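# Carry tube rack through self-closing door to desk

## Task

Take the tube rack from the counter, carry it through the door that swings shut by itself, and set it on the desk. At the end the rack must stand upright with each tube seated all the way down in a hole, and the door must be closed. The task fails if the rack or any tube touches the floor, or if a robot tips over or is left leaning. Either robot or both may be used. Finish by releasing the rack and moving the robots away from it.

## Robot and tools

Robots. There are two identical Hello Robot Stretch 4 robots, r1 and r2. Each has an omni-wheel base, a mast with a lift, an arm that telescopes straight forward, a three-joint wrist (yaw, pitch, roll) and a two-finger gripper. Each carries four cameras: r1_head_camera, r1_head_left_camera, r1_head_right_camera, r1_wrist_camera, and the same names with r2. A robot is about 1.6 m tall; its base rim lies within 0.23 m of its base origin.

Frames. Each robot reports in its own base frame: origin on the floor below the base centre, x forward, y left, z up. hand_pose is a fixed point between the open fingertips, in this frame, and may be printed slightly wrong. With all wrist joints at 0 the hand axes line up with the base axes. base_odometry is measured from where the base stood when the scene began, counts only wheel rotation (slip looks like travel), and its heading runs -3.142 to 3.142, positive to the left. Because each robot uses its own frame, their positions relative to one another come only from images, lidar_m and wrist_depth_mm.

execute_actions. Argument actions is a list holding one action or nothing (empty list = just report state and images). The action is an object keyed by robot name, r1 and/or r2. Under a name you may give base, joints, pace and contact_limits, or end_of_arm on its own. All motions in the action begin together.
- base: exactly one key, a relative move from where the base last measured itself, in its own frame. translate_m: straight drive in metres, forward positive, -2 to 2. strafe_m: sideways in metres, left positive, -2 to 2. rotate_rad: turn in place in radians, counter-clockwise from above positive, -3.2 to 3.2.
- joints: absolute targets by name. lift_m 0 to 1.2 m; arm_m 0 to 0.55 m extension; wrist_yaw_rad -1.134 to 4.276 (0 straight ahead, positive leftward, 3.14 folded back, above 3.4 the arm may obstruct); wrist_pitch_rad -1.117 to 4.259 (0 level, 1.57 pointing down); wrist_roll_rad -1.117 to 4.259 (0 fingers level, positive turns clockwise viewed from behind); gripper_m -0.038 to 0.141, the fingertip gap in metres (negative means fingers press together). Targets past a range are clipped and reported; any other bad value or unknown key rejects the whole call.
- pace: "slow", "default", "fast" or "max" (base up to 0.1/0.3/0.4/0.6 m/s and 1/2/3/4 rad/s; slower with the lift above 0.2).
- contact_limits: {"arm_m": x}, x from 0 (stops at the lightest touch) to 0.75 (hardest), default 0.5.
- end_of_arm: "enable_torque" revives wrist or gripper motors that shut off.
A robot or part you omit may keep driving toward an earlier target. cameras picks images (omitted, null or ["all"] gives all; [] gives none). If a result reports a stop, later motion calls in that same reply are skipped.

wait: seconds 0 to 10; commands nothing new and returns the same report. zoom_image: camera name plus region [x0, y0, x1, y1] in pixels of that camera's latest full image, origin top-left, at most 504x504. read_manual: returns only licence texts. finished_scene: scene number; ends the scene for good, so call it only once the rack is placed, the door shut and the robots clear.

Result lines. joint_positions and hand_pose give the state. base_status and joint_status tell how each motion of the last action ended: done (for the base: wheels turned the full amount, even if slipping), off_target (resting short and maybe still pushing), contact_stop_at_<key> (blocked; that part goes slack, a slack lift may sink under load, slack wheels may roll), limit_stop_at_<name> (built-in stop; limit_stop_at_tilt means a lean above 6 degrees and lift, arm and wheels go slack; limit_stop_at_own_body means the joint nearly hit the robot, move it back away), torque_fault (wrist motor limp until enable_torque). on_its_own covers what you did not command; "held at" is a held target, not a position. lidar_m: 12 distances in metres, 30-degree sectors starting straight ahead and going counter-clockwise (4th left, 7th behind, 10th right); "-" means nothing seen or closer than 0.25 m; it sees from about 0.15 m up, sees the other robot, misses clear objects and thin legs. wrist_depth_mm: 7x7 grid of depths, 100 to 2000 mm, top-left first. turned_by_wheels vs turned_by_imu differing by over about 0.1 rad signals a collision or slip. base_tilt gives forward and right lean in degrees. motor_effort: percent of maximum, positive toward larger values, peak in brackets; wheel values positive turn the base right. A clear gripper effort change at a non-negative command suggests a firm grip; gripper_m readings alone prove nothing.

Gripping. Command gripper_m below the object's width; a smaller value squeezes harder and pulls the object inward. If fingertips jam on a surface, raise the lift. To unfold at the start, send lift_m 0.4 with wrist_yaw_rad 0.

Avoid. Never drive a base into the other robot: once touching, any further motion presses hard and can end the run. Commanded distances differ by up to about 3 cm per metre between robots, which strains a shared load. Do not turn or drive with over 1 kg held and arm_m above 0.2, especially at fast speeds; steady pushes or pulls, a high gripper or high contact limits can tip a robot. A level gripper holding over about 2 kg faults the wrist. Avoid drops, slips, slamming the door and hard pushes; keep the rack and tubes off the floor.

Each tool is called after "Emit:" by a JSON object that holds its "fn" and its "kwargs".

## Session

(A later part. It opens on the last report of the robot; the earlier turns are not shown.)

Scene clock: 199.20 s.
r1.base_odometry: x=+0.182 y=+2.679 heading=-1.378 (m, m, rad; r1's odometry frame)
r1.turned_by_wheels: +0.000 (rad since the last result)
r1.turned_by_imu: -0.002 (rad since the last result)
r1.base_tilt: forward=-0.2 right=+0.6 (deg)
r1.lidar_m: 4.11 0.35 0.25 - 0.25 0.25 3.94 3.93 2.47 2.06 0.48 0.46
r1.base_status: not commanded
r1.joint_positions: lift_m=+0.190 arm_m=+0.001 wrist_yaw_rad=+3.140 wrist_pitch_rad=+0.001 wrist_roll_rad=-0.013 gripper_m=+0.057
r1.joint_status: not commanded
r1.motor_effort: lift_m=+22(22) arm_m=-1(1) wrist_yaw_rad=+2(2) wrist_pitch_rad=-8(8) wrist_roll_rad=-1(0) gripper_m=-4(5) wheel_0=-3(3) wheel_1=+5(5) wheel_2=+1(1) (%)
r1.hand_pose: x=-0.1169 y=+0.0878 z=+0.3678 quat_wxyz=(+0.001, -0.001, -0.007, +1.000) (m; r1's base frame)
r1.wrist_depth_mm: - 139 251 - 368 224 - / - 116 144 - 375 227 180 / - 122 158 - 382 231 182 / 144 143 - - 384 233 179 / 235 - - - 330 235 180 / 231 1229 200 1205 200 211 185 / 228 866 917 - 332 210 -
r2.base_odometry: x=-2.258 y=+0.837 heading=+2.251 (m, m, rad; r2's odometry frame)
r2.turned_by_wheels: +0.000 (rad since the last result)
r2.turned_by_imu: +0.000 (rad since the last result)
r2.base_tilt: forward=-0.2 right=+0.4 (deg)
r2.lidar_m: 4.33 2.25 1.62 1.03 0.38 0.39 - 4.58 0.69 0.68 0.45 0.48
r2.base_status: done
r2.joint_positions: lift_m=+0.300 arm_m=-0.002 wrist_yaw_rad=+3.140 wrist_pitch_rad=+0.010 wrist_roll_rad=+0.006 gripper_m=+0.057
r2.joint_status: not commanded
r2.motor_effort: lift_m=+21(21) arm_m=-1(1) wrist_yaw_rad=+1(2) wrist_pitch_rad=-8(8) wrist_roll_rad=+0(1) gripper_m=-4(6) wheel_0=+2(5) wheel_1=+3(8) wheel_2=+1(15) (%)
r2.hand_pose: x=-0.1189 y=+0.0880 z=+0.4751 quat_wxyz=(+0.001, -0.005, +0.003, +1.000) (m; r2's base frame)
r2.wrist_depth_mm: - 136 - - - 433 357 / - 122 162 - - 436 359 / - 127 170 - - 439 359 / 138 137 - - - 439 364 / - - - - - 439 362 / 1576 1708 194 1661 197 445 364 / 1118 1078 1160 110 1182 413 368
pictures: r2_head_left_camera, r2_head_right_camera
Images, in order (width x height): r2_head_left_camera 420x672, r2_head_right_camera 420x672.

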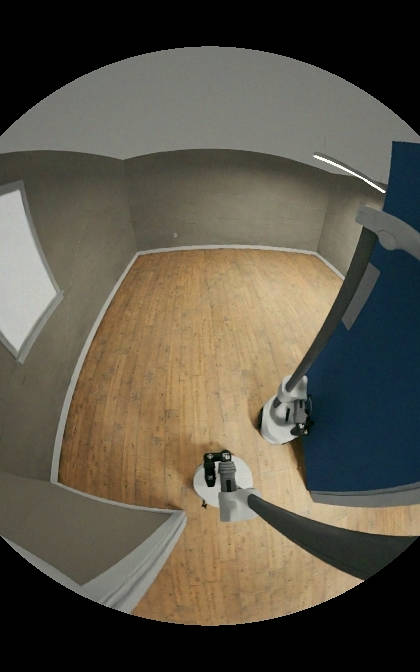

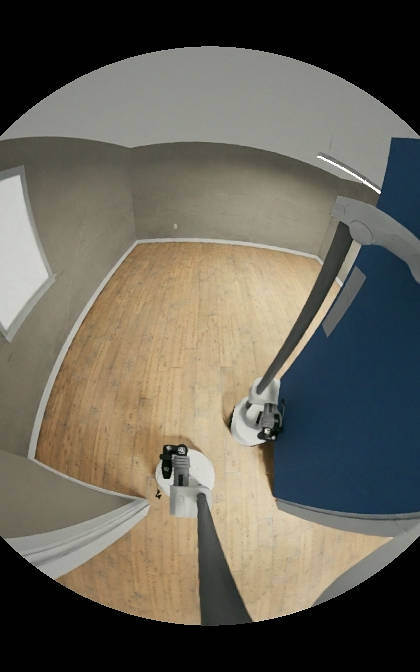

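Emit:
{"fn": "execute_actions", "kwargs": {"actions": [{"r2":{"base":{"translate_m":0.15},"pace":"slow"}}], "cameras": []}}

Emit:
{"fn": "execute_actions", "kwargs": {"actions": [{"r2":{"base":{"strafe_m":0.2}}}], "cameras": ["r2_head_right_camera"]}}

Scene clock: 203.90 s.
r1.base_odometry: x=+0.182 y=+2.679 heading=-1.378 (m, m, rad; r1's odometry frame)
r1.turned_by_wheels: +0.000 (rad since the last result)
r1.turned_by_imu: -0.002 (rad since the last result)
r1.base_tilt: forward=-0.1 right=+0.6 (deg)
r1.lidar_m: 4.13 0.35 0.25 - 0.25 0.25 3.95 3.94 2.47 2.09 0.37 0.39
r1.base_status: not commanded
r1.joint_positions: lift_m=+0.190 arm_m=+0.001 wrist_yaw_rad=+3.140 wrist_pitch_rad=+0.001 wrist_roll_rad=-0.013 gripper_m=+0.057
r1.joint_status: not commanded
r1.motor_effort: lift_m=+21(22) arm_m=-1(1) wrist_yaw_rad=+2(3) wrist_pitch_rad=-8(8) wrist_roll_rad=+1(0) gripper_m=-4(4) wheel_0=-3(3) wheel_1=+5(5) wheel_2=+0(1) (%)
r1.hand_pose: x=-0.1169 y=+0.0878 z=+0.3678 quat_wxyz=(+0.001, -0.001, -0.007, +1.000) (m; r1's base frame)
r1.wrist_depth_mm: - 139 251 - 368 224 - / - 116 143 - 375 227 180 / - 122 159 - 382 230 182 / 144 143 - - 387 233 179 / 236 - - - 327 236 180 / 229 1255 200 1255 201 211 185 / 225 842 917 - 330 210 -
r2.base_odometry: x=-2.353 y=+0.953 heading=+2.252 (m, m, rad; r2's odometry frame)
r2.turned_by_wheels: +0.000 (rad since the last result)
r2.turned_by_imu: +0.002 (rad since the last result)
r2.base_tilt: forward=-0.3 right=+0.4 (deg)
r2.lidar_m: 4.19 2.24 1.58 1.54 0.57 0.49 - 4.65 0.68 0.44 0.37 0.48
r2.base_status: done
r2.joint_positions: lift_m=+0.300 arm_m=-0.002 wrist_yaw_rad=+3.140 wrist_pitch_rad=+0.010 wrist_roll_rad=+0.006 gripper_m=+0.057
r2.joint_status: not commanded
r2.motor_effort: lift_m=+21(21) arm_m=-1(1) wrist_yaw_rad=+0(1) wrist_pitch_rad=-8(7) wrist_roll_rad=-1(1) gripper_m=-2(3) wheel_0=+4(8) wheel_1=+3(6) wheel_2=-3(9) (%)
r2.hand_pose: x=-0.1189 y=+0.0880 z=+0.4751 quat_wxyz=(+0.001, -0.005, +0.003, +1.000) (m; r2's base frame)
r2.wrist_depth_mm: - 136 - - - 508 517 / - 122 162 - - 508 521 / - 127 171 - - 512 525 / 137 137 - - - 521 521 / - - - - - 517 530 / 1576 1708 195 1708 198 521 530 / 1098 1118 1160 110 1138 512 530
pictures: none
No camera images: the call's "cameras" was empty. Leave "cameras" out to get every camera's image.

Scene clock: 205.83 s.
r1.base_odometry: x=+0.182 y=+2.679 heading=-1.378 (m, m, rad; r1's odometry frame)
r1.turned_by_wheels: +0.000 (rad since the last result)
r1.turned_by_imu: -0.001 (rad since the last result)
r1.base_tilt: forward=-0.2 right=+0.6 (deg)
r1.lidar_m: 4.13 0.34 0.25 - 0.25 0.25 3.94 3.94 2.49 2.09 0.55 0.63
r1.base_status: not commanded
r1.joint_positions: lift_m=+0.190 arm_m=+0.001 wrist_yaw_rad=+3.140 wrist_pitch_rad=+0.001 wrist_roll_rad=-0.013 gripper_m=+0.057
r1.joint_status: not commanded
r1.motor_effort: lift_m=+22(21) arm_m=-1(1) wrist_yaw_rad=+2(3) wrist_pitch_rad=-9(8) wrist_roll_rad=+1(0) gripper_m=-5(1) wheel_0=-3(3) wheel_1=+5(5) wheel_2=+1(1) (%)
r1.hand_pose: x=-0.1169 y=+0.0878 z=+0.3678 quat_wxyz=(+0.001, -0.001, -0.007, +1.000) (m; r1's base frame)
r1.wrist_depth_mm: - 139 251 - 368 224 - / - 117 144 - 377 228 179 / - 122 158 - 382 231 181 / 144 143 - - 387 232 180 / 235 - - - 329 234 180 / 231 1229 200 1205 200 209 184 / 228 854 917 - 332 209 -
r2.base_odometry: x=-2.508 y=+0.827 heading=+2.252 (m, m, rad; r2's odometry frame)
r2.turned_by_wheels: +0.000 (rad since the last result)
r2.turned_by_imu: +0.001 (rad since the last result)
r2.base_tilt: forward=-0.2 right=+0.4 (deg)
r2.lidar_m: 4.19 1.96 1.38 1.35 0.59 0.40 0.42 4.77 0.90 0.60 0.56 4.35
r2.base_status: done
r2.joint_positions: lift_m=+0.300 arm_m=-0.002 wrist_yaw_rad=+3.140 wrist_pitch_rad=+0.010 wrist_roll_rad=+0.006 gripper_m=+0.057
r2.joint_status: not commanded
r2.motor_effort: lift_m=+22(21) arm_m=-1(1) wrist_yaw_rad=-2(1) wrist_pitch_rad=-7(7) wrist_roll_rad=-1(1) gripper_m=-2(2) wheel_0=+0(10) wheel_1=+2(11) wheel_2=-1(2) (%)
r2.hand_pose: x=-0.1189 y=+0.0880 z=+0.4751 quat_wxyz=(+0.001, -0.005, +0.003, +1.000) (m; r2's base frame)
r2.wrist_depth_mm: - 135 - 549 521 521 517 / - 122 161 559 517 530 525 / - 127 171 554 517 521 521 / 137 138 - 559 525 525 521 / - - - 569 530 525 525 / 1576 1708 195 1366 198 530 530 / 1098 1098 1160 110 530 530 539
pictures: r2_head_right_camera
Images, in order (width x height): r2_head_right_camera 420x672.

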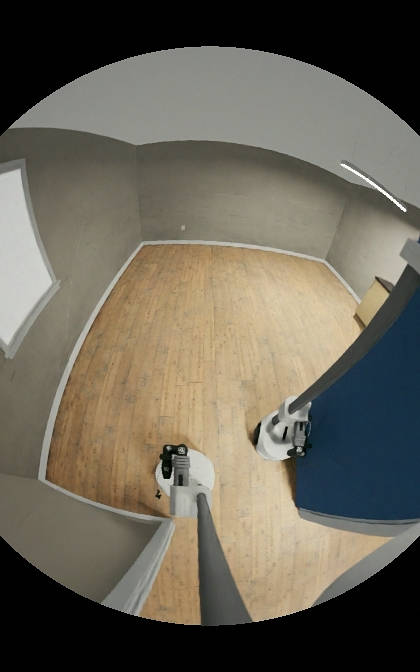

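Counter is to the right beyond the door.

Emit:
{"fn": "execute_actions", "kwargs": {"actions": [{"r2":{"base":{"translate_m":1.5},"joints":{"lift_m":0.3}}}], "cameras": []}}

Emit:
{"fn": "execute_actions", "kwargs": {"actions": [{"r2":{"base":{"rotate_rad":-1.53},"joints":{"wrist_yaw_rad":0}}}], "cameras": ["r2_head_camera","r2_head_left_camera"]}}

Scene clock: 213.57 s.
r1.base_odometry: x=+0.182 y=+2.679 heading=-1.378 (m, m, rad; r1's odometry frame)
r1.turned_by_wheels: +0.000 (rad since the last result)
r1.turned_by_imu: -0.003 (rad since the last result)
r1.base_tilt: forward=-0.2 right=+0.7 (deg)
r1.lidar_m: 4.10 0.35 0.25 - 0.25 0.25 3.96 1.21 1.20 2.08 1.38 1.06
r1.base_status: not commanded
r1.joint_positions: lift_m=+0.190 arm_m=+0.001 wrist_yaw_rad=+3.140 wrist_pitch_rad=+0.001 wrist_roll_rad=-0.013 gripper_m=+0.057
r1.joint_status: not commanded
r1.motor_effort: lift_m=+21(21) arm_m=-1(1) wrist_yaw_rad=+3(4) wrist_pitch_rad=-7(9) wrist_roll_rad=+0(1) gripper_m=-6(2) wheel_0=-3(3) wheel_1=+5(5) wheel_2=+1(1) (%)
r1.hand_pose: x=-0.1169 y=+0.0878 z=+0.3678 quat_wxyz=(+0.001, -0.001, -0.007, +1.000) (m; r1's base frame)
r1.wrist_depth_mm: - 139 250 - 366 224 - / - 116 143 - 375 228 180 / - 121 158 - 379 230 182 / 144 144 - - 387 234 179 / 235 - - - 329 235 180 / 231 1229 200 1229 201 211 185 / 226 854 904 - 334 209 -
r2.base_odometry: x=-3.453 y=+1.992 heading=+2.252 (m, m, rad; r2's odometry frame)
r2.turned_by_wheels: +0.000 (rad since the last result)
r2.turned_by_imu: -0.003 (rad since the last result)
r2.base_tilt: forward=-0.2 right=+0.2 (deg)
r2.lidar_m: 2.67 2.00 1.44 1.34 1.39 1.92 1.89 1.20 1.30 2.71 3.46 2.80
r2.base_status: done
r2.joint_positions: lift_m=+0.300 arm_m=-0.002 wrist_yaw_rad=+3.140 wrist_pitch_rad=+0.010 wrist_roll_rad=+0.006 gripper_m=+0.057
r2.joint_status: all done
r2.motor_effort: lift_m=+21(21) arm_m=-1(1) wrist_yaw_rad=+0(0) wrist_pitch_rad=-7(7) wrist_roll_rad=+0(1) gripper_m=-4(2) wheel_0=+1(6) wheel_1=+1(7) wheel_2=+1(5) (%)
r2.hand_pose: x=-0.1189 y=+0.0880 z=+0.4751 quat_wxyz=(+0.001, -0.005, +0.003, +1.000) (m; r2's base frame)
r2.wrist_depth_mm: - 136 - - - - 1921 / - 122 162 - - - 1921 / - 127 171 - - - 1921 / 137 138 - - - - 1863 / 1160 - - - - - 1921 / 1138 1308 195 1661 197 1618 1618 / 1078 1098 1138 110 1160 1078 1160
pictures: none
No camera images: the call's "cameras" was empty. Leave "cameras" out to get every camera's image.

Scene clock: 215.97 s.
r1.base_odometry: x=+0.182 y=+2.679 heading=-1.378 (m, m, rad; r1's odometry frame)
r1.turned_by_wheels: +0.000 (rad since the last result)
r1.turned_by_imu: -0.001 (rad since the last result)
r1.base_tilt: forward=-0.2 right=+0.7 (deg)
r1.lidar_m: 4.13 0.36 0.25 - 0.25 0.25 3.95 1.11 1.20 2.08 1.41 1.06
r1.base_status: not commanded
r1.joint_positions: lift_m=+0.190 arm_m=+0.001 wrist_yaw_rad=+3.140 wrist_pitch_rad=+0.001 wrist_roll_rad=-0.013 gripper_m=+0.057
r1.joint_status: not commanded
r1.motor_effort: lift_m=+21(22) arm_m=-1(1) wrist_yaw_rad=+3(2) wrist_pitch_rad=-9(9) wrist_roll_rad=-1(0) gripper_m=-4(4) wheel_0=-3(3) wheel_1=+5(5) wheel_2=+0(0) (%)
r1.hand_pose: x=-0.1169 y=+0.0878 z=+0.3678 quat_wxyz=(+0.001, -0.001, -0.007, +1.000) (m; r1's base frame)
r1.wrist_depth_mm: - 139 251 - 370 224 - / - 116 144 - 375 228 180 / - 122 158 - 379 231 182 / 144 143 - - 389 234 180 / 236 - - - 327 235 180 / 229 1255 200 1205 200 211 185 / 227 854 917 - 334 210 -
r2.base_odometry: x=-3.453 y=+1.992 heading=+0.723 (m, m, rad; r2's odometry frame)
r2.turned_by_wheels: -1.529 (rad since the last result)
r2.turned_by_imu: -1.565 (rad since the last result)
r2.base_tilt: forward=-0.1 right=+0.3 (deg)
r2.lidar_m: 2.68 3.51 2.77 2.68 1.92 1.42 1.36 1.40 1.99 1.90 1.19 1.30
r2.base_status: done
r2.joint_positions: lift_m=+0.300 arm_m=-0.002 wrist_yaw_rad=+0.001 wrist_pitch_rad=+0.010 wrist_roll_rad=+0.006 gripper_m=+0.057
r2.joint_status: all done
r2.motor_effort: lift_m=+21(22) arm_m=-1(1) wrist_yaw_rad=-1(6) wrist_pitch_rad=-8(8) wrist_roll_rad=-1(1) gripper_m=-6(2) wheel_0=+3(6) wheel_1=+4(9) wheel_2=+1(9) (%)
r2.hand_pose: x=+0.4579 y=-0.0872 z=+0.4751 quat_wxyz=(+1.000, +0.003, +0.005, +0.000) (m; r2's base frame)
r2.wrist_depth_mm: - - - - - - - / - - - - - - - / - - - - - - - / - - - - - - - / - - - - - - - / 1661 1708 194 1661 197 1618 1618 / 1138 1098 1160 110 1138 1060 1118
pictures: r2_head_camera, r2_head_left_camera
Images, in order (width x height): r2_head_camera 420x560, r2_head_left_camera 420x672.

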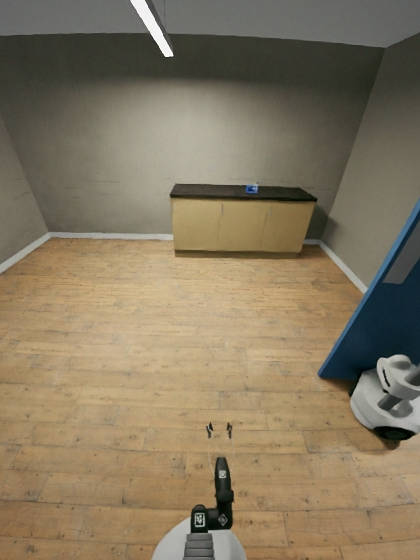

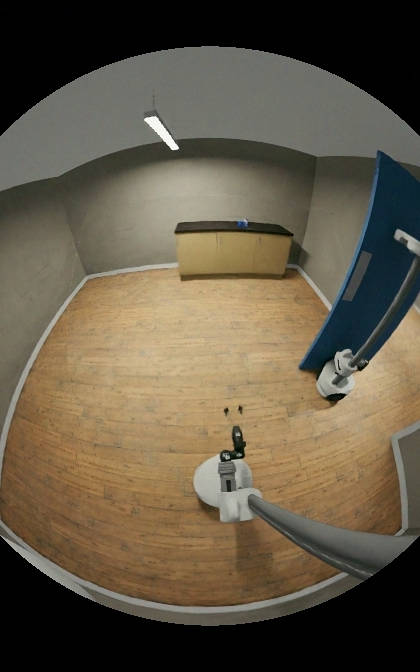

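Emit:
{"fn": "execute_actions", "kwargs": {"actions": [{"r2":{"base":{"translate_m":1.75},"joints":{"lift_m":0.785,"gripper_m":0.141}}}], "cameras": []}}

Emit:
{"fn": "execute_actions", "kwargs": {"actions": [{"r2":{"base":{"strafe_m":-0.46}}}], "cameras": ["r2_head_camera","r2_wrist_camera"]}}

Scene clock: 228.27 s.
r1.base_odometry: x=+0.182 y=+2.679 heading=-1.378 (m, m, rad; r1's odometry frame)
r1.turned_by_wheels: +0.000 (rad since the last result)
r1.turned_by_imu: -0.004 (rad since the last result)
r1.base_tilt: forward=-0.2 right=+0.6 (deg)
r1.lidar_m: 4.15 0.34 0.25 - 0.25 0.25 3.96 3.93 2.46 2.08 1.39 1.07
r1.base_status: not commanded
r1.joint_positions: lift_m=+0.190 arm_m=+0.001 wrist_yaw_rad=+3.140 wrist_pitch_rad=+0.001 wrist_roll_rad=-0.013 gripper_m=+0.057
r1.joint_status: not commanded
r1.motor_effort: lift_m=+21(21) arm_m=-1(1) wrist_yaw_rad=+3(1) wrist_pitch_rad=-8(7) wrist_roll_rad=+1(0) gripper_m=-4(2) wheel_0=-3(3) wheel_1=+5(5) wheel_2=+0(1) (%)
r1.hand_pose: x=-0.1169 y=+0.0878 z=+0.3678 quat_wxyz=(+0.001, -0.001, -0.007, +1.000) (m; r1's base frame)
r1.wrist_depth_mm: - 139 250 - 366 224 - / - 116 144 - 370 228 180 / - 121 158 - 382 230 181 / 144 143 - - 387 235 179 / 235 - - - 327 236 180 / 231 1255 200 1205 200 210 185 / 227 891 917 - 334 210 -
r2.base_odometry: x=-2.141 y=+3.150 heading=+0.723 (m, m, rad; r2's odometry frame)
r2.turned_by_wheels: +0.001 (rad since the last result)
r2.turned_by_imu: -0.002 (rad since the last result)
r2.base_tilt: forward=-0.3 right=+0.4 (deg)
r2.lidar_m: 0.92 0.99 2.30 2.66 2.76 3.24 3.15 1.49 1.20 1.92 1.37 0.99
r2.base_status: done
r2.joint_positions: lift_m=+0.785 arm_m=-0.002 wrist_yaw_rad=+0.000 wrist_pitch_rad=+0.010 wrist_roll_rad=+0.006 gripper_m=+0.141
r2.joint_status: all done
r2.motor_effort: lift_m=+22(23) arm_m=-1(1) wrist_yaw_rad=-1(4) wrist_pitch_rad=-7(7) wrist_roll_rad=+0(1) gripper_m=+1(4) wheel_0=+2(7) wheel_1=+4(8) wheel_2=+0(9) (%)
r2.hand_pose: x=+0.4579 y=-0.0874 z=+0.9601 quat_wxyz=(+1.000, +0.003, +0.005, +0.000) (m; r2's base frame)
r2.wrist_depth_mm: 1397 1397 1336 1366 1366 1366 1366 / 1397 1366 1366 1397 1366 1336 1366 / 1430 1397 1397 1366 1366 1397 1366 / 1366 1397 1430 1366 1397 1397 1366 / 1397 732 750 750 750 732 750 / 759 202 741 768 759 750 750 / 1397 750 750 110 759 750 750
pictures: none
No camera images: the call's "cameras" was empty. Leave "cameras" out to get every camera's image.

Scene clock: 231.13 s.
r1.base_odometry: x=+0.182 y=+2.679 heading=-1.378 (m, m, rad; r1's odometry frame)
r1.turned_by_wheels: +0.000 (rad since the last result)
r1.turned_by_imu: -0.001 (rad since the last result)
r1.base_tilt: forward=-0.2 right=+0.6 (deg)
r1.lidar_m: 4.12 0.36 0.25 - 0.25 0.25 3.94 3.93 2.47 2.08 1.39 1.05
r1.base_status: not commanded
r1.joint_positions: lift_m=+0.190 arm_m=+0.001 wrist_yaw_rad=+3.140 wrist_pitch_rad=+0.001 wrist_roll_rad=-0.013 gripper_m=+0.057
r1.joint_status: not commanded
r1.motor_effort: lift_m=+21(21) arm_m=-1(1) wrist_yaw_rad=+3(2) wrist_pitch_rad=-9(8) wrist_roll_rad=+0(0) gripper_m=-4(5) wheel_0=-3(3) wheel_1=+5(5) wheel_2=+1(0) (%)
r1.hand_pose: x=-0.1169 y=+0.0878 z=+0.3678 quat_wxyz=(+0.001, -0.001, -0.007, +1.000) (m; r1's base frame)
r1.wrist_depth_mm: - 139 250 - 368 225 - / - 116 143 - 377 228 180 / - 121 158 - 379 230 181 / 144 143 - - 392 235 179 / 235 - - - 327 234 180 / 231 1255 200 1229 201 211 185 / 228 866 917 - 332 209 -
r2.base_odometry: x=-1.836 y=+2.805 heading=+0.723 (m, m, rad; r2's odometry frame)
r2.turned_by_wheels: +0.000 (rad since the last result)
r2.turned_by_imu: +0.000 (rad since the last result)
r2.base_tilt: forward=-0.2 right=+0.4 (deg)
r2.lidar_m: 0.93 0.98 2.31 3.12 3.25 3.25 3.17 0.87 1.12 1.45 1.54 1.01
r2.base_status: done
r2.joint_positions: lift_m=+0.785 arm_m=-0.002 wrist_yaw_rad=+0.000 wrist_pitch_rad=+0.010 wrist_roll_rad=+0.006 gripper_m=+0.141
r2.joint_status: not commanded
r2.motor_effort: lift_m=+22(22) arm_m=-1(1) wrist_yaw_rad=-4(2) wrist_pitch_rad=-7(7) wrist_roll_rad=+0(0) gripper_m=+1(2) wheel_0=+0(8) wheel_1=-2(11) wheel_2=-1(3) (%)
r2.hand_pose: x=+0.4579 y=-0.0874 z=+0.9601 quat_wxyz=(+1.000, +0.003, +0.005, +0.000) (m; r2's base frame)
r2.wrist_depth_mm: 1366 1366 1366 1336 1336 1336 1336 / 1397 1366 1366 1366 1336 1336 1336 / 1336 1397 1366 1366 1366 1366 1366 / 1366 1397 1397 1366 1397 1366 1308 / 750 741 750 768 750 732 759 / 759 201 768 768 759 759 759 / 759 768 750 110 768 759 759
pictures: r2_head_camera, r2_wrist_camera
Images, in order (width x height): r2_head_camera 420x560, r2_wrist_camera 616x392.

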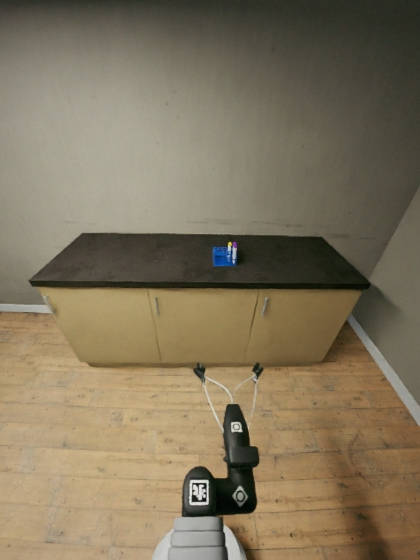

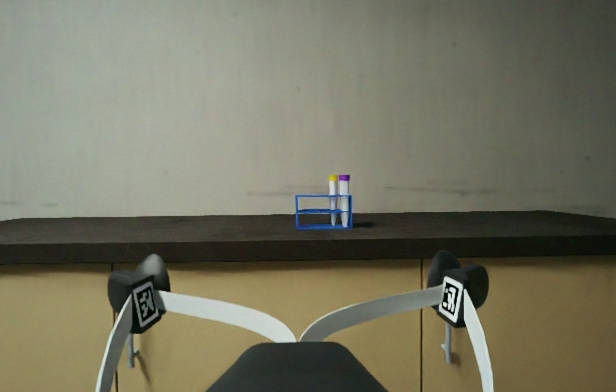

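Emit:
{"fn": "execute_actions", "kwargs": {"actions": [{"r2":{"base":{"strafe_m":-0.053},"pace":"slow"}}], "cameras": []}}

Emit:
{"fn": "execute_actions", "kwargs": {"actions": [{"r2":{"base":{"translate_m":0.4}}}], "cameras": ["r2_head_camera","r2_wrist_camera"]}}

Scene clock: 234.77 s.
r1.base_odometry: x=+0.182 y=+2.679 heading=-1.378 (m, m, rad; r1's odometry frame)
r1.turned_by_wheels: +0.000 (rad since the last result)
r1.turned_by_imu: -0.001 (rad since the last result)
r1.base_tilt: forward=-0.2 right=+0.6 (deg)
r1.lidar_m: 4.12 0.35 0.25 - 0.25 0.25 3.94 3.94 2.48 2.09 1.40 1.08
r1.base_status: not commanded
r1.joint_positions: lift_m=+0.190 arm_m=+0.001 wrist_yaw_rad=+3.140 wrist_pitch_rad=+0.001 wrist_roll_rad=-0.013 gripper_m=+0.057
r1.joint_status: not commanded
r1.motor_effort: lift_m=+21(22) arm_m=-1(1) wrist_yaw_rad=+3(1) wrist_pitch_rad=-8(8) wrist_roll_rad=+0(2) gripper_m=-2(5) wheel_0=-3(3) wheel_1=+5(5) wheel_2=+1(1) (%)
r1.hand_pose: x=-0.1169 y=+0.0878 z=+0.3678 quat_wxyz=(+0.001, -0.001, -0.007, +1.000) (m; r1's base frame)
r1.wrist_depth_mm: - 139 249 - 364 224 - / - 116 144 - 377 229 180 / - 122 159 - 382 230 182 / 144 143 - - 389 233 180 / 236 - - - 327 236 180 / 231 1255 200 1205 200 210 185 / 227 842 917 - 332 210 -
r2.base_odometry: x=-1.801 y=+2.766 heading=+0.723 (m, m, rad; r2's odometry frame)
r2.turned_by_wheels: +0.000 (rad since the last result)
r2.turned_by_imu: +0.001 (rad since the last result)
r2.base_tilt: forward=-0.2 right=+0.2 (deg)
r2.lidar_m: 0.95 0.97 2.32 3.15 3.32 3.23 3.16 0.84 1.11 1.40 1.46 0.97
r2.base_status: done
r2.joint_positions: lift_m=+0.785 arm_m=-0.002 wrist_yaw_rad=+0.000 wrist_pitch_rad=+0.010 wrist_roll_rad=+0.006 gripper_m=+0.141
r2.joint_status: not commanded
r2.motor_effort: lift_m=+22(21) arm_m=-1(1) wrist_yaw_rad=-2(2) wrist_pitch_rad=-8(8) wrist_roll_rad=+0(1) gripper_m=+0(1) wheel_0=+4(9) wheel_1=-4(8) wheel_2=+0(0) (%)
r2.hand_pose: x=+0.4579 y=-0.0874 z=+0.9601 quat_wxyz=(+1.000, +0.003, +0.005, +0.000) (m; r2's base frame)
r2.wrist_depth_mm: 1366 1366 1397 1366 1366 1366 1336 / 1366 1397 1397 1366 1336 1336 1336 / 1430 1366 1397 1336 1366 1336 1336 / 1397 1397 1366 1397 1397 1366 1366 / 759 750 750 750 750 741 759 / 759 200 759 750 759 768 759 / 759 759 759 110 759 759 778
pictures: none
No camera images: the call's "cameras" was empty. Leave "cameras" out to get every camera's image.

Scene clock: 237.60 s.
r1.base_odometry: x=+0.182 y=+2.679 heading=-1.378 (m, m, rad; r1's odometry frame)
r1.turned_by_wheels: +0.000 (rad since the last result)
r1.turned_by_imu: -0.001 (rad since the last result)
r1.base_tilt: forward=-0.1 right=+0.6 (deg)
r1.lidar_m: 4.11 0.34 0.25 - 0.25 0.25 3.95 3.93 2.46 2.06 1.38 1.05
r1.base_status: not commanded
r1.joint_positions: lift_m=+0.190 arm_m=+0.001 wrist_yaw_rad=+3.140 wrist_pitch_rad=+0.001 wrist_roll_rad=-0.013 gripper_m=+0.057
r1.joint_status: not commanded
r1.motor_effort: lift_m=+21(21) arm_m=-1(1) wrist_yaw_rad=+3(2) wrist_pitch_rad=-7(9) wrist_roll_rad=-2(0) gripper_m=-3(4) wheel_0=-3(3) wheel_1=+5(5) wheel_2=+1(1) (%)
r1.hand_pose: x=-0.1169 y=+0.0878 z=+0.3678 quat_wxyz=(+0.001, -0.001, -0.007, +1.000) (m; r1's base frame)
r1.wrist_depth_mm: - 139 251 - 368 224 - / - 116 144 - 373 228 180 / - 122 159 - 382 231 182 / 144 144 - - 387 234 179 / 236 - - - 329 236 181 / 229 1255 200 1205 201 210 185 / 229 842 904 - 332 210 -
r2.base_odometry: x=-1.501 y=+3.030 heading=+0.723 (m, m, rad; r2's odometry frame)
r2.turned_by_wheels: +0.000 (rad since the last result)
r2.turned_by_imu: +0.000 (rad since the last result)
r2.base_tilt: forward=-0.1 right=+0.5 (deg)
r2.lidar_m: 0.54 0.56 0.76 3.16 3.30 3.65 3.61 1.20 1.48 1.40 0.81 0.57
r2.base_status: done
r2.joint_positions: lift_m=+0.785 arm_m=-0.002 wrist_yaw_rad=+0.000 wrist_pitch_rad=+0.010 wrist_roll_rad=+0.006 gripper_m=+0.141
r2.joint_status: not commanded
r2.motor_effort: lift_m=+21(21) arm_m=-1(1) wrist_yaw_rad=-1(2) wrist_pitch_rad=-8(8) wrist_roll_rad=-1(1) gripper_m=+0(1) wheel_0=+1(8) wheel_1=+2(7) wheel_2=+0(11) (%)
r2.hand_pose: x=+0.4579 y=-0.0874 z=+0.9601 quat_wxyz=(+1.000, +0.003, +0.005, +0.000) (m; r2's base frame)
r2.wrist_depth_mm: 976 991 991 991 960 976 960 / 976 960 976 991 976 960 960 / 976 991 991 960 960 960 960 / 991 976 991 976 976 976 976 / 634 621 569 525 585 574 569 / 340 201 330 330 334 334 336 / 355 355 334 110 357 355 357
pictures: r2_head_camera, r2_wrist_camera
Images, in order (width x height): r2_head_camera 420x560, r2_wrist_camera 616x392.

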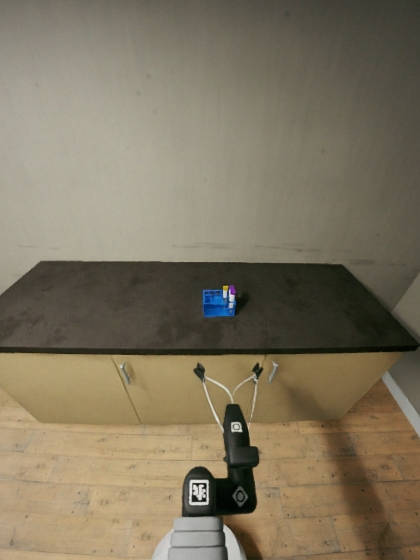

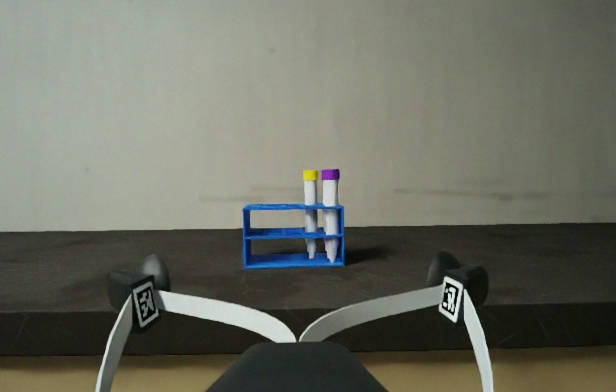

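Emit:
{"fn": "zoom_image", "kwargs": {"camera": "r2_wrist_camera", "region": [220,150,380,290]}}

Emit:
{"fn": "zoom_image", "kwargs": {"camera": "r2_head_camera", "region": [180,265,270,335]}}

Region (220, 150, 380, 290) of r2_wrist_camera's 616x392 image, scaled by 3.150; it fills the top 441 rows of this view, and the rest is white.

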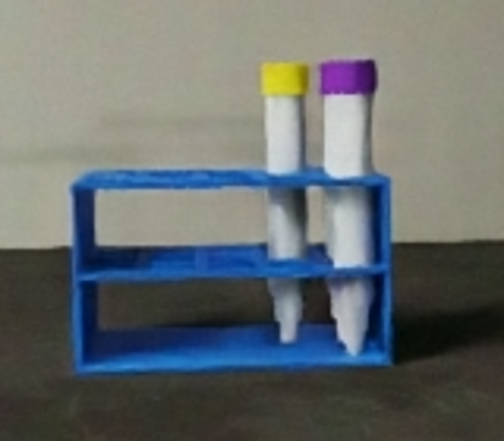

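Region (180, 265, 270, 335) of r2_head_camera's 420x560 image, scaled by 5.600, with more detail than that image has.

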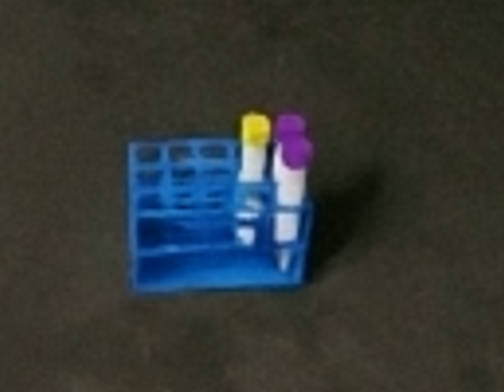

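Emit:
{"fn": "execute_actions", "kwargs": {"actions": [{"r2":{"joints":{"arm_m":0.18}}}], "cameras": ["r2_wrist_camera"]}}

Scene clock: 241.90 s.
r1.base_odometry: x=+0.182 y=+2.679 heading=-1.378 (m, m, rad; r1's odometry frame)
r1.turned_by_wheels: +0.000 (rad since the last result)
r1.turned_by_imu: -0.002 (rad since the last result)
r1.base_tilt: forward=-0.2 right=+0.6 (deg)
r1.lidar_m: 4.13 0.36 0.25 - 0.25 0.25 3.97 3.94 2.48 2.08 1.38 1.06
r1.base_status: not commanded
r1.joint_positions: lift_m=+0.190 arm_m=+0.001 wrist_yaw_rad=+3.140 wrist_pitch_rad=+0.001 wrist_roll_rad=-0.013 gripper_m=+0.057
r1.joint_status: not commanded
r1.motor_effort: lift_m=+22(22) arm_m=-1(1) wrist_yaw_rad=+2(3) wrist_pitch_rad=-8(7) wrist_roll_rad=+1(0) gripper_m=-3(2) wheel_0=-3(3) wheel_1=+5(5) wheel_2=+0(1) (%)
r1.hand_pose: x=-0.1169 y=+0.0878 z=+0.3678 quat_wxyz=(+0.001, -0.001, -0.007, +1.000) (m; r1's base frame)
r1.wrist_depth_mm: - 139 250 - 366 224 - / - 116 143 - 373 227 180 / - 121 159 - 382 230 182 / 144 143 - - 387 233 179 / 234 - - - 329 235 180 / 230 1255 200 1205 202 209 184 / 227 854 917 - 332 211 -
r2.base_odometry: x=-1.501 y=+3.030 heading=+0.723 (m, m, rad; r2's odometry frame)
r2.turned_by_wheels: +0.000 (rad since the last result)
r2.turned_by_imu: +0.002 (rad since the last result)
r2.base_tilt: forward=-0.2 right=+0.3 (deg)
r2.lidar_m: 0.54 0.57 0.77 3.16 3.29 3.66 3.62 1.21 1.49 1.41 0.78 0.59
r2.base_status: not commanded
r2.joint_positions: lift_m=+0.785 arm_m=+0.179 wrist_yaw_rad=+0.000 wrist_pitch_rad=+0.010 wrist_roll_rad=+0.006 gripper_m=+0.141
r2.joint_status: all done
r2.motor_effort: lift_m=+22(22) arm_m=+4(5) wrist_yaw_rad=-2(0) wrist_pitch_rad=-7(7) wrist_roll_rad=+0(1) gripper_m=+1(2) wheel_0=+1(1) wheel_1=+3(3) wheel_2=+0(1) (%)
r2.hand_pose: x=+0.6387 y=-0.0874 z=+0.9601 quat_wxyz=(+1.000, +0.003, +0.005, +0.000) (m; r2's base frame)
r2.wrist_depth_mm: 798 798 788 788 778 778 788 / 798 798 788 798 798 788 788 / 820 809 798 798 809 788 788 / 798 798 809 347 788 788 788 / 615 609 449 347 569 564 559 / 336 201 281 319 276 272 317 / 229 216 229 110 225 221 220
pictures: r2_wrist_camera
Images, in order (width x height): r2_wrist_camera 616x392.

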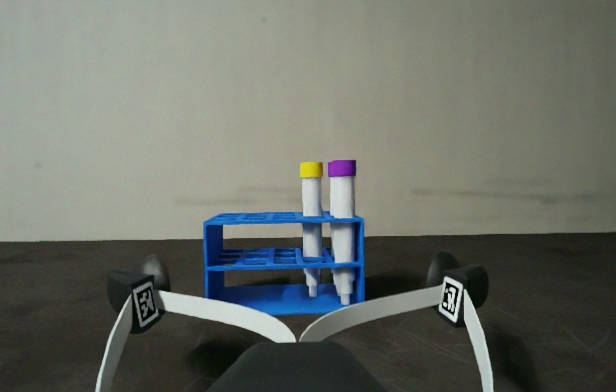

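Emit:
{"fn": "execute_actions", "kwargs": {"actions": [{"r2":{"base":{"strafe_m":0.011},"pace":"slow"}}], "cameras": []}}

Emit:
{"fn": "execute_actions", "kwargs": {"actions": [{"r2":{"joints":{"arm_m":0.28},"pace":"slow"}}], "cameras": ["r2_wrist_camera"]}}

Scene clock: 244.97 s.
r1.base_odometry: x=+0.182 y=+2.679 heading=-1.378 (m, m, rad; r1's odometry frame)
r1.turned_by_wheels: +0.000 (rad since the last result)
r1.turned_by_imu: -0.001 (rad since the last result)
r1.base_tilt: forward=-0.2 right=+0.6 (deg)
r1.lidar_m: 4.13 0.35 0.25 - 0.25 0.25 3.93 3.93 2.48 2.08 1.39 1.05
r1.base_status: not commanded
r1.joint_positions: lift_m=+0.190 arm_m=+0.001 wrist_yaw_rad=+3.140 wrist_pitch_rad=+0.001 wrist_roll_rad=-0.013 gripper_m=+0.057
r1.joint_status: not commanded
r1.motor_effort: lift_m=+22(22) arm_m=-1(1) wrist_yaw_rad=+3(3) wrist_pitch_rad=-8(8) wrist_roll_rad=+2(1) gripper_m=-6(3) wheel_0=-3(3) wheel_1=+5(5) wheel_2=+1(0) (%)
r1.hand_pose: x=-0.1169 y=+0.0878 z=+0.3678 quat_wxyz=(+0.001, -0.001, -0.007, +1.000) (m; r1's base frame)
r1.wrist_depth_mm: - 139 251 - 368 224 - / - 116 144 - 377 228 180 / - 122 159 - 379 230 182 / 144 143 - - 384 233 179 / 234 - - - 329 236 180 / 230 1281 200 1205 201 211 185 / 226 866 931 - 332 210 -
r2.base_odometry: x=-1.509 y=+3.038 heading=+0.723 (m, m, rad; r2's odometry frame)
r2.turned_by_wheels: +0.000 (rad since the last result)
r2.turned_by_imu: +0.001 (rad since the last result)
r2.base_tilt: forward=-0.2 right=+0.3 (deg)
r2.lidar_m: 0.55 0.56 0.77 3.16 3.28 3.68 3.60 1.21 1.49 1.42 0.81 0.59
r2.base_status: done
r2.joint_positions: lift_m=+0.785 arm_m=+0.179 wrist_yaw_rad=+0.000 wrist_pitch_rad=+0.010 wrist_roll_rad=+0.006 gripper_m=+0.141
r2.joint_status: not commanded
r2.motor_effort: lift_m=+22(22) arm_m=+4(4) wrist_yaw_rad=-3(3) wrist_pitch_rad=-7(7) wrist_roll_rad=+0(0) gripper_m=-2(1) wheel_0=-3(5) wheel_1=+4(6) wheel_2=+0(3) (%)
r2.hand_pose: x=+0.6387 y=-0.0874 z=+0.9601 quat_wxyz=(+1.000, +0.003, +0.005, +0.000) (m; r2's base frame)
r2.wrist_depth_mm: 798 798 798 798 788 798 778 / 798 798 798 788 809 778 788 / 798 798 788 798 798 788 798 / 809 798 788 349 788 788 798 / 627 615 452 370 500 569 559 / 334 201 281 320 274 272 317 / 229 216 228 110 226 221 221
pictures: none
No camera images: the call's "cameras" was empty. Leave "cameras" out to get every camera's image.

Scene clock: 247.27 s.
r1.base_odometry: x=+0.182 y=+2.679 heading=-1.378 (m, m, rad; r1's odometry frame)
r1.turned_by_wheels: +0.000 (rad since the last result)
r1.turned_by_imu: -0.001 (rad since the last result)
r1.base_tilt: forward=-0.2 right=+0.7 (deg)
r1.lidar_m: 4.13 0.34 0.25 - 0.25 0.25 3.95 3.95 2.46 2.09 1.41 1.05
r1.base_status: not commanded
r1.joint_positions: lift_m=+0.190 arm_m=+0.001 wrist_yaw_rad=+3.140 wrist_pitch_rad=+0.001 wrist_roll_rad=-0.013 gripper_m=+0.057
r1.joint_status: not commanded
r1.motor_effort: lift_m=+22(22) arm_m=-1(1) wrist_yaw_rad=+3(3) wrist_pitch_rad=-8(9) wrist_roll_rad=+0(0) gripper_m=-6(4) wheel_0=-3(3) wheel_1=+5(5) wheel_2=+0(0) (%)
r1.hand_pose: x=-0.1169 y=+0.0878 z=+0.3678 quat_wxyz=(+0.001, -0.001, -0.007, +1.000) (m; r1's base frame)
r1.wrist_depth_mm: - 139 250 - 370 224 - / - 116 144 - 375 227 180 / - 121 158 - 382 231 181 / 144 143 - - 387 234 180 / 235 - - - 329 235 181 / 229 1229 200 1229 200 211 185 / 228 866 931 - 332 208 -
r2.base_odometry: x=-1.509 y=+3.038 heading=+0.723 (m, m, rad; r2's odometry frame)
r2.turned_by_wheels: +0.000 (rad since the last result)
r2.turned_by_imu: +0.001 (rad since the last result)
r2.base_tilt: forward=-0.3 right=+0.4 (deg)
r2.lidar_m: 0.53 0.57 0.79 3.15 3.28 3.66 3.62 1.22 1.47 1.43 0.78 0.58
r2.base_status: not commanded
r2.joint_positions: lift_m=+0.785 arm_m=+0.279 wrist_yaw_rad=+0.000 wrist_pitch_rad=+0.010 wrist_roll_rad=+0.006 gripper_m=+0.141
r2.joint_status: all done
r2.motor_effort: lift_m=+22(21) arm_m=+4(3) wrist_yaw_rad=-2(3) wrist_pitch_rad=-6(7) wrist_roll_rad=+0(1) gripper_m=+0(0) wheel_0=-3(3) wheel_1=+4(4) wheel_2=+0(0) (%)
r2.hand_pose: x=+0.7386 y=-0.0874 z=+0.9601 quat_wxyz=(+1.000, +0.003, +0.005, +0.000) (m; r2's base frame)
r2.wrist_depth_mm: 699 699 691 683 691 691 683 / 699 699 699 691 699 691 691 / 715 715 699 691 691 691 691 / 707 715 691 707 691 707 699 / 621 609 257 247 230 564 559 / 334 202 229 245 220 270 314 / 228 215 220 110 218 220 220
pictures: r2_wrist_camera
Images, in order (width x height): r2_wrist_camera 616x392.

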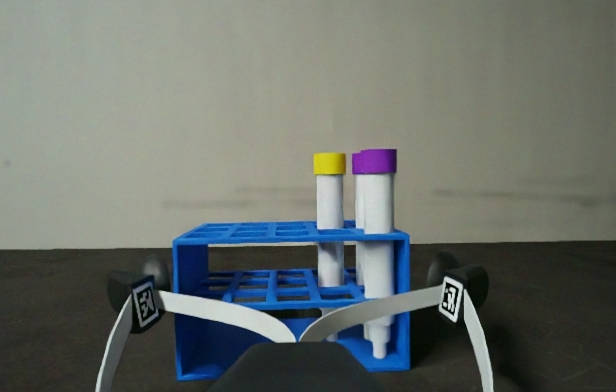

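Emit:
{"fn": "execute_actions", "kwargs": {"actions": [{"r2":{"joints":{"gripper_m":0.11},"pace":"slow"}}], "cameras": []}}

Emit:
{"fn": "execute_actions", "kwargs": {"actions": [{"r2":{"joints":{"gripper_m":0.06},"pace":"slow"}}], "cameras": ["r2_wrist_camera"]}}

Emit:
{"fn": "execute_actions", "kwargs": {"actions": [{"r2":{"joints":{"lift_m":0.84},"pace":"slow"}}], "cameras": ["r2_wrist_camera"]}}

Scene clock: 250.73 s.
r1.base_odometry: x=+0.182 y=+2.679 heading=-1.378 (m, m, rad; r1's odometry frame)
r1.turned_by_wheels: +0.000 (rad since the last result)
r1.turned_by_imu: -0.001 (rad since the last result)
r1.base_tilt: forward=-0.2 right=+0.7 (deg)
r1.lidar_m: 4.12 0.35 0.25 - 0.26 0.25 3.93 3.94 2.49 2.07 1.40 1.05
r1.base_status: not commanded
r1.joint_positions: lift_m=+0.190 arm_m=+0.001 wrist_yaw_rad=+3.140 wrist_pitch_rad=+0.001 wrist_roll_rad=-0.013 gripper_m=+0.057
r1.joint_status: not commanded
r1.motor_effort: lift_m=+21(21) arm_m=-1(1) wrist_yaw_rad=+4(2) wrist_pitch_rad=-7(9) wrist_roll_rad=-1(0) gripper_m=-3(4) wheel_0=-3(3) wheel_1=+5(5) wheel_2=+1(1) (%)
r1.hand_pose: x=-0.1169 y=+0.0878 z=+0.3678 quat_wxyz=(+0.001, -0.001, -0.007, +1.000) (m; r1's base frame)
r1.wrist_depth_mm: - 139 251 - 368 224 - / - 116 144 - 375 228 180 / - 122 159 - 377 230 182 / 144 144 - - 384 233 179 / 234 - - - 329 236 181 / 229 1255 200 1229 200 210 185 / 228 878 917 - 332 210 -
r2.base_odometry: x=-1.509 y=+3.038 heading=+0.723 (m, m, rad; r2's odometry frame)
r2.turned_by_wheels: +0.000 (rad since the last result)
r2.turned_by_imu: +0.001 (rad since the last result)
r2.base_tilt: forward=-0.3 right=+0.3 (deg)
r2.lidar_m: 0.54 0.57 0.78 3.15 3.29 3.69 3.60 1.18 1.48 1.42 0.81 0.57
r2.base_status: not commanded
r2.joint_positions: lift_m=+0.785 arm_m=+0.279 wrist_yaw_rad=+0.000 wrist_pitch_rad=+0.010 wrist_roll_rad=+0.006 gripper_m=+0.110
r2.joint_status: all done
r2.motor_effort: lift_m=+22(22) arm_m=+4(4) wrist_yaw_rad=-4(1) wrist_pitch_rad=-7(7) wrist_roll_rad=-1(0) gripper_m=-9(8) wheel_0=-3(3) wheel_1=+4(4) wheel_2=+0(0) (%)
r2.hand_pose: x=+0.7386 y=-0.0874 z=+0.9601 quat_wxyz=(+1.000, +0.003, +0.005, +0.000) (m; r2's base frame)
r2.wrist_depth_mm: 707 691 699 699 691 691 683 / 699 699 691 699 691 691 683 / 699 699 691 699 699 691 691 / 707 715 699 707 691 699 699 / 615 603 257 257 221 564 554 / 334 207 208 249 216 291 314 / 228 214 207 110 219 209 220
pictures: none
No camera images: the call's "cameras" was empty. Leave "cameras" out to get every camera's image.

Scene clock: 253.03 s.
r1.base_odometry: x=+0.182 y=+2.679 heading=-1.378 (m, m, rad; r1's odometry frame)
r1.turned_by_wheels: +0.000 (rad since the last result)
r1.turned_by_imu: -0.001 (rad since the last result)
r1.base_tilt: forward=-0.2 right=+0.6 (deg)
r1.lidar_m: 4.11 0.35 0.25 - 0.25 0.25 3.95 3.94 2.48 2.07 1.40 1.05
r1.base_status: not commanded
r1.joint_positions: lift_m=+0.190 arm_m=+0.001 wrist_yaw_rad=+3.140 wrist_pitch_rad=+0.001 wrist_roll_rad=-0.013 gripper_m=+0.057
r1.joint_status: not commanded
r1.motor_effort: lift_m=+22(21) arm_m=-1(1) wrist_yaw_rad=+4(3) wrist_pitch_rad=-9(10) wrist_roll_rad=+0(1) gripper_m=-4(6) wheel_0=-3(3) wheel_1=+5(5) wheel_2=+1(1) (%)
r1.hand_pose: x=-0.1169 y=+0.0878 z=+0.3678 quat_wxyz=(+0.001, -0.001, -0.007, +1.000) (m; r1's base frame)
r1.wrist_depth_mm: - 139 250 - 368 224 - / - 116 144 - 375 228 180 / - 122 158 - 382 230 182 / 144 143 - - 387 234 179 / 234 - - - 327 235 180 / 231 1255 200 1205 200 210 185 / 227 854 917 - 329 210 -
r2.base_odometry: x=-1.509 y=+3.038 heading=+0.723 (m, m, rad; r2's odometry frame)
r2.turned_by_wheels: +0.000 (rad since the last result)
r2.turned_by_imu: +0.001 (rad since the last result)
r2.base_tilt: forward=-0.2 right=+0.4 (deg)
r2.lidar_m: 0.54 0.56 0.78 3.13 3.29 3.70 3.63 1.20 1.47 1.40 0.80 0.58
r2.base_status: not commanded
r2.joint_positions: lift_m=+0.785 arm_m=+0.279 wrist_yaw_rad=+0.000 wrist_pitch_rad=+0.010 wrist_roll_rad=+0.006 gripper_m=+0.061
r2.joint_status: all done
r2.motor_effort: lift_m=+21(22) arm_m=+4(4) wrist_yaw_rad=-3(1) wrist_pitch_rad=-7(7) wrist_roll_rad=-1(0) gripper_m=-30(32) wheel_0=-3(3) wheel_1=+4(4) wheel_2=+0(0) (%)
r2.hand_pose: x=+0.7386 y=-0.0874 z=+0.9601 quat_wxyz=(+1.000, +0.003, +0.005, +0.000) (m; r2's base frame)
r2.wrist_depth_mm: 699 691 699 691 691 683 683 / 699 699 691 699 699 683 691 / 707 707 699 707 683 699 683 / 707 707 707 699 227 699 691 / 621 603 262 237 200 569 554 / 330 178 224 229 200 179 315 / 213 227 197 110 198 220 207
pictures: r2_wrist_camera
Images, in order (width x height): r2_wrist_camera 616x392.

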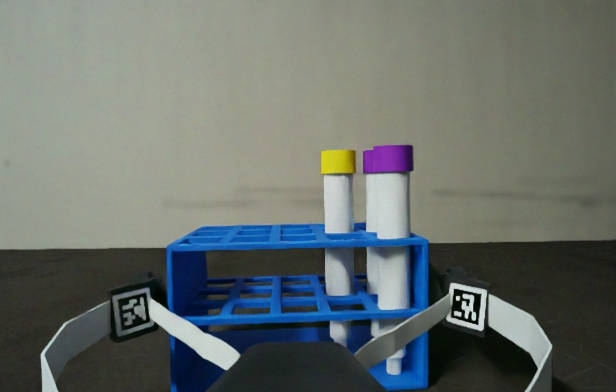

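Scene clock: 254.37 s.
r1.base_odometry: x=+0.182 y=+2.679 heading=-1.378 (m, m, rad; r1's odometry frame)
r1.turned_by_wheels: +0.000 (rad since the last result)
r1.turned_by_imu: -0.001 (rad since the last result)
r1.base_tilt: forward=-0.2 right=+0.6 (deg)
r1.lidar_m: 4.12 0.35 0.25 - 0.25 0.25 3.94 3.94 2.47 2.08 1.41 1.05
r1.base_status: not commanded
r1.joint_positions: lift_m=+0.190 arm_m=+0.001 wrist_yaw_rad=+3.140 wrist_pitch_rad=+0.001 wrist_roll_rad=-0.013 gripper_m=+0.057
r1.joint_status: not commanded
r1.motor_effort: lift_m=+21(22) arm_m=-1(1) wrist_yaw_rad=+2(4) wrist_pitch_rad=-7(8) wrist_roll_rad=+1(1) gripper_m=-5(2) wheel_0=-3(3) wheel_1=+5(5) wheel_2=+1(0) (%)
r1.hand_pose: x=-0.1169 y=+0.0878 z=+0.3678 quat_wxyz=(+0.001, -0.001, -0.007, +1.000) (m; r1's base frame)
r1.wrist_depth_mm: - 139 250 - 370 224 - / - 116 143 - 375 228 180 / - 122 158 - 384 231 182 / 144 144 - - 387 234 179 / 235 - - - 329 236 180 / 230 1255 200 1229 200 211 185 / 228 866 917 - 336 210 -
r2.base_odometry: x=-1.509 y=+3.038 heading=+0.723 (m, m, rad; r2's odometry frame)
r2.turned_by_wheels: +0.000 (rad since the last result)
r2.turned_by_imu: +0.001 (rad since the last result)
r2.base_tilt: forward=-0.2 right=+0.3 (deg)
r2.lidar_m: 0.52 0.56 0.76 3.15 3.30 3.67 3.62 1.21 1.48 1.42 0.81 0.56
r2.base_status: not commanded
r2.joint_positions: lift_m=+0.840 arm_m=+0.279 wrist_yaw_rad=+0.000 wrist_pitch_rad=+0.011 wrist_roll_rad=+0.006 gripper_m=+0.061
r2.joint_status: all done
r2.motor_effort: lift_m=+23(23) arm_m=+4(4) wrist_yaw_rad=-4(2) wrist_pitch_rad=-11(10) wrist_roll_rad=+0(0) gripper_m=-31(28) wheel_0=-3(3) wheel_1=+4(4) wheel_2=+0(0) (%)
r2.hand_pose: x=+0.7386 y=-0.0874 z=+1.0147 quat_wxyz=(+1.000, +0.003, +0.005, +0.000) (m; r2's base frame)
r2.wrist_depth_mm: 691 683 683 691 691 683 691 / 707 691 683 683 683 691 691 / 707 699 707 707 691 691 683 / 707 707 699 699 228 683 699 / 715 707 263 242 202 707 707 / 504 179 224 246 202 179 473 / 324 324 196 110 198 334 315
pictures: r2_wrist_camera
Images, in order (width x height): r2_wrist_camera 616x392.

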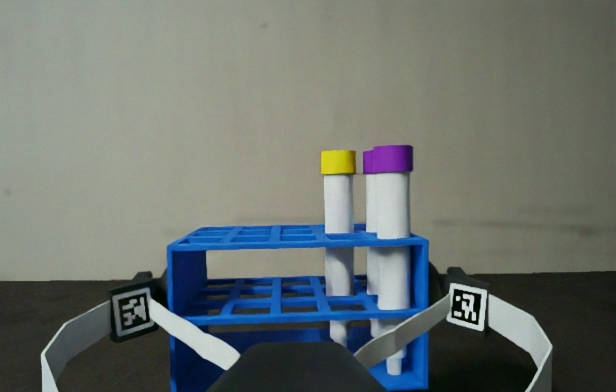

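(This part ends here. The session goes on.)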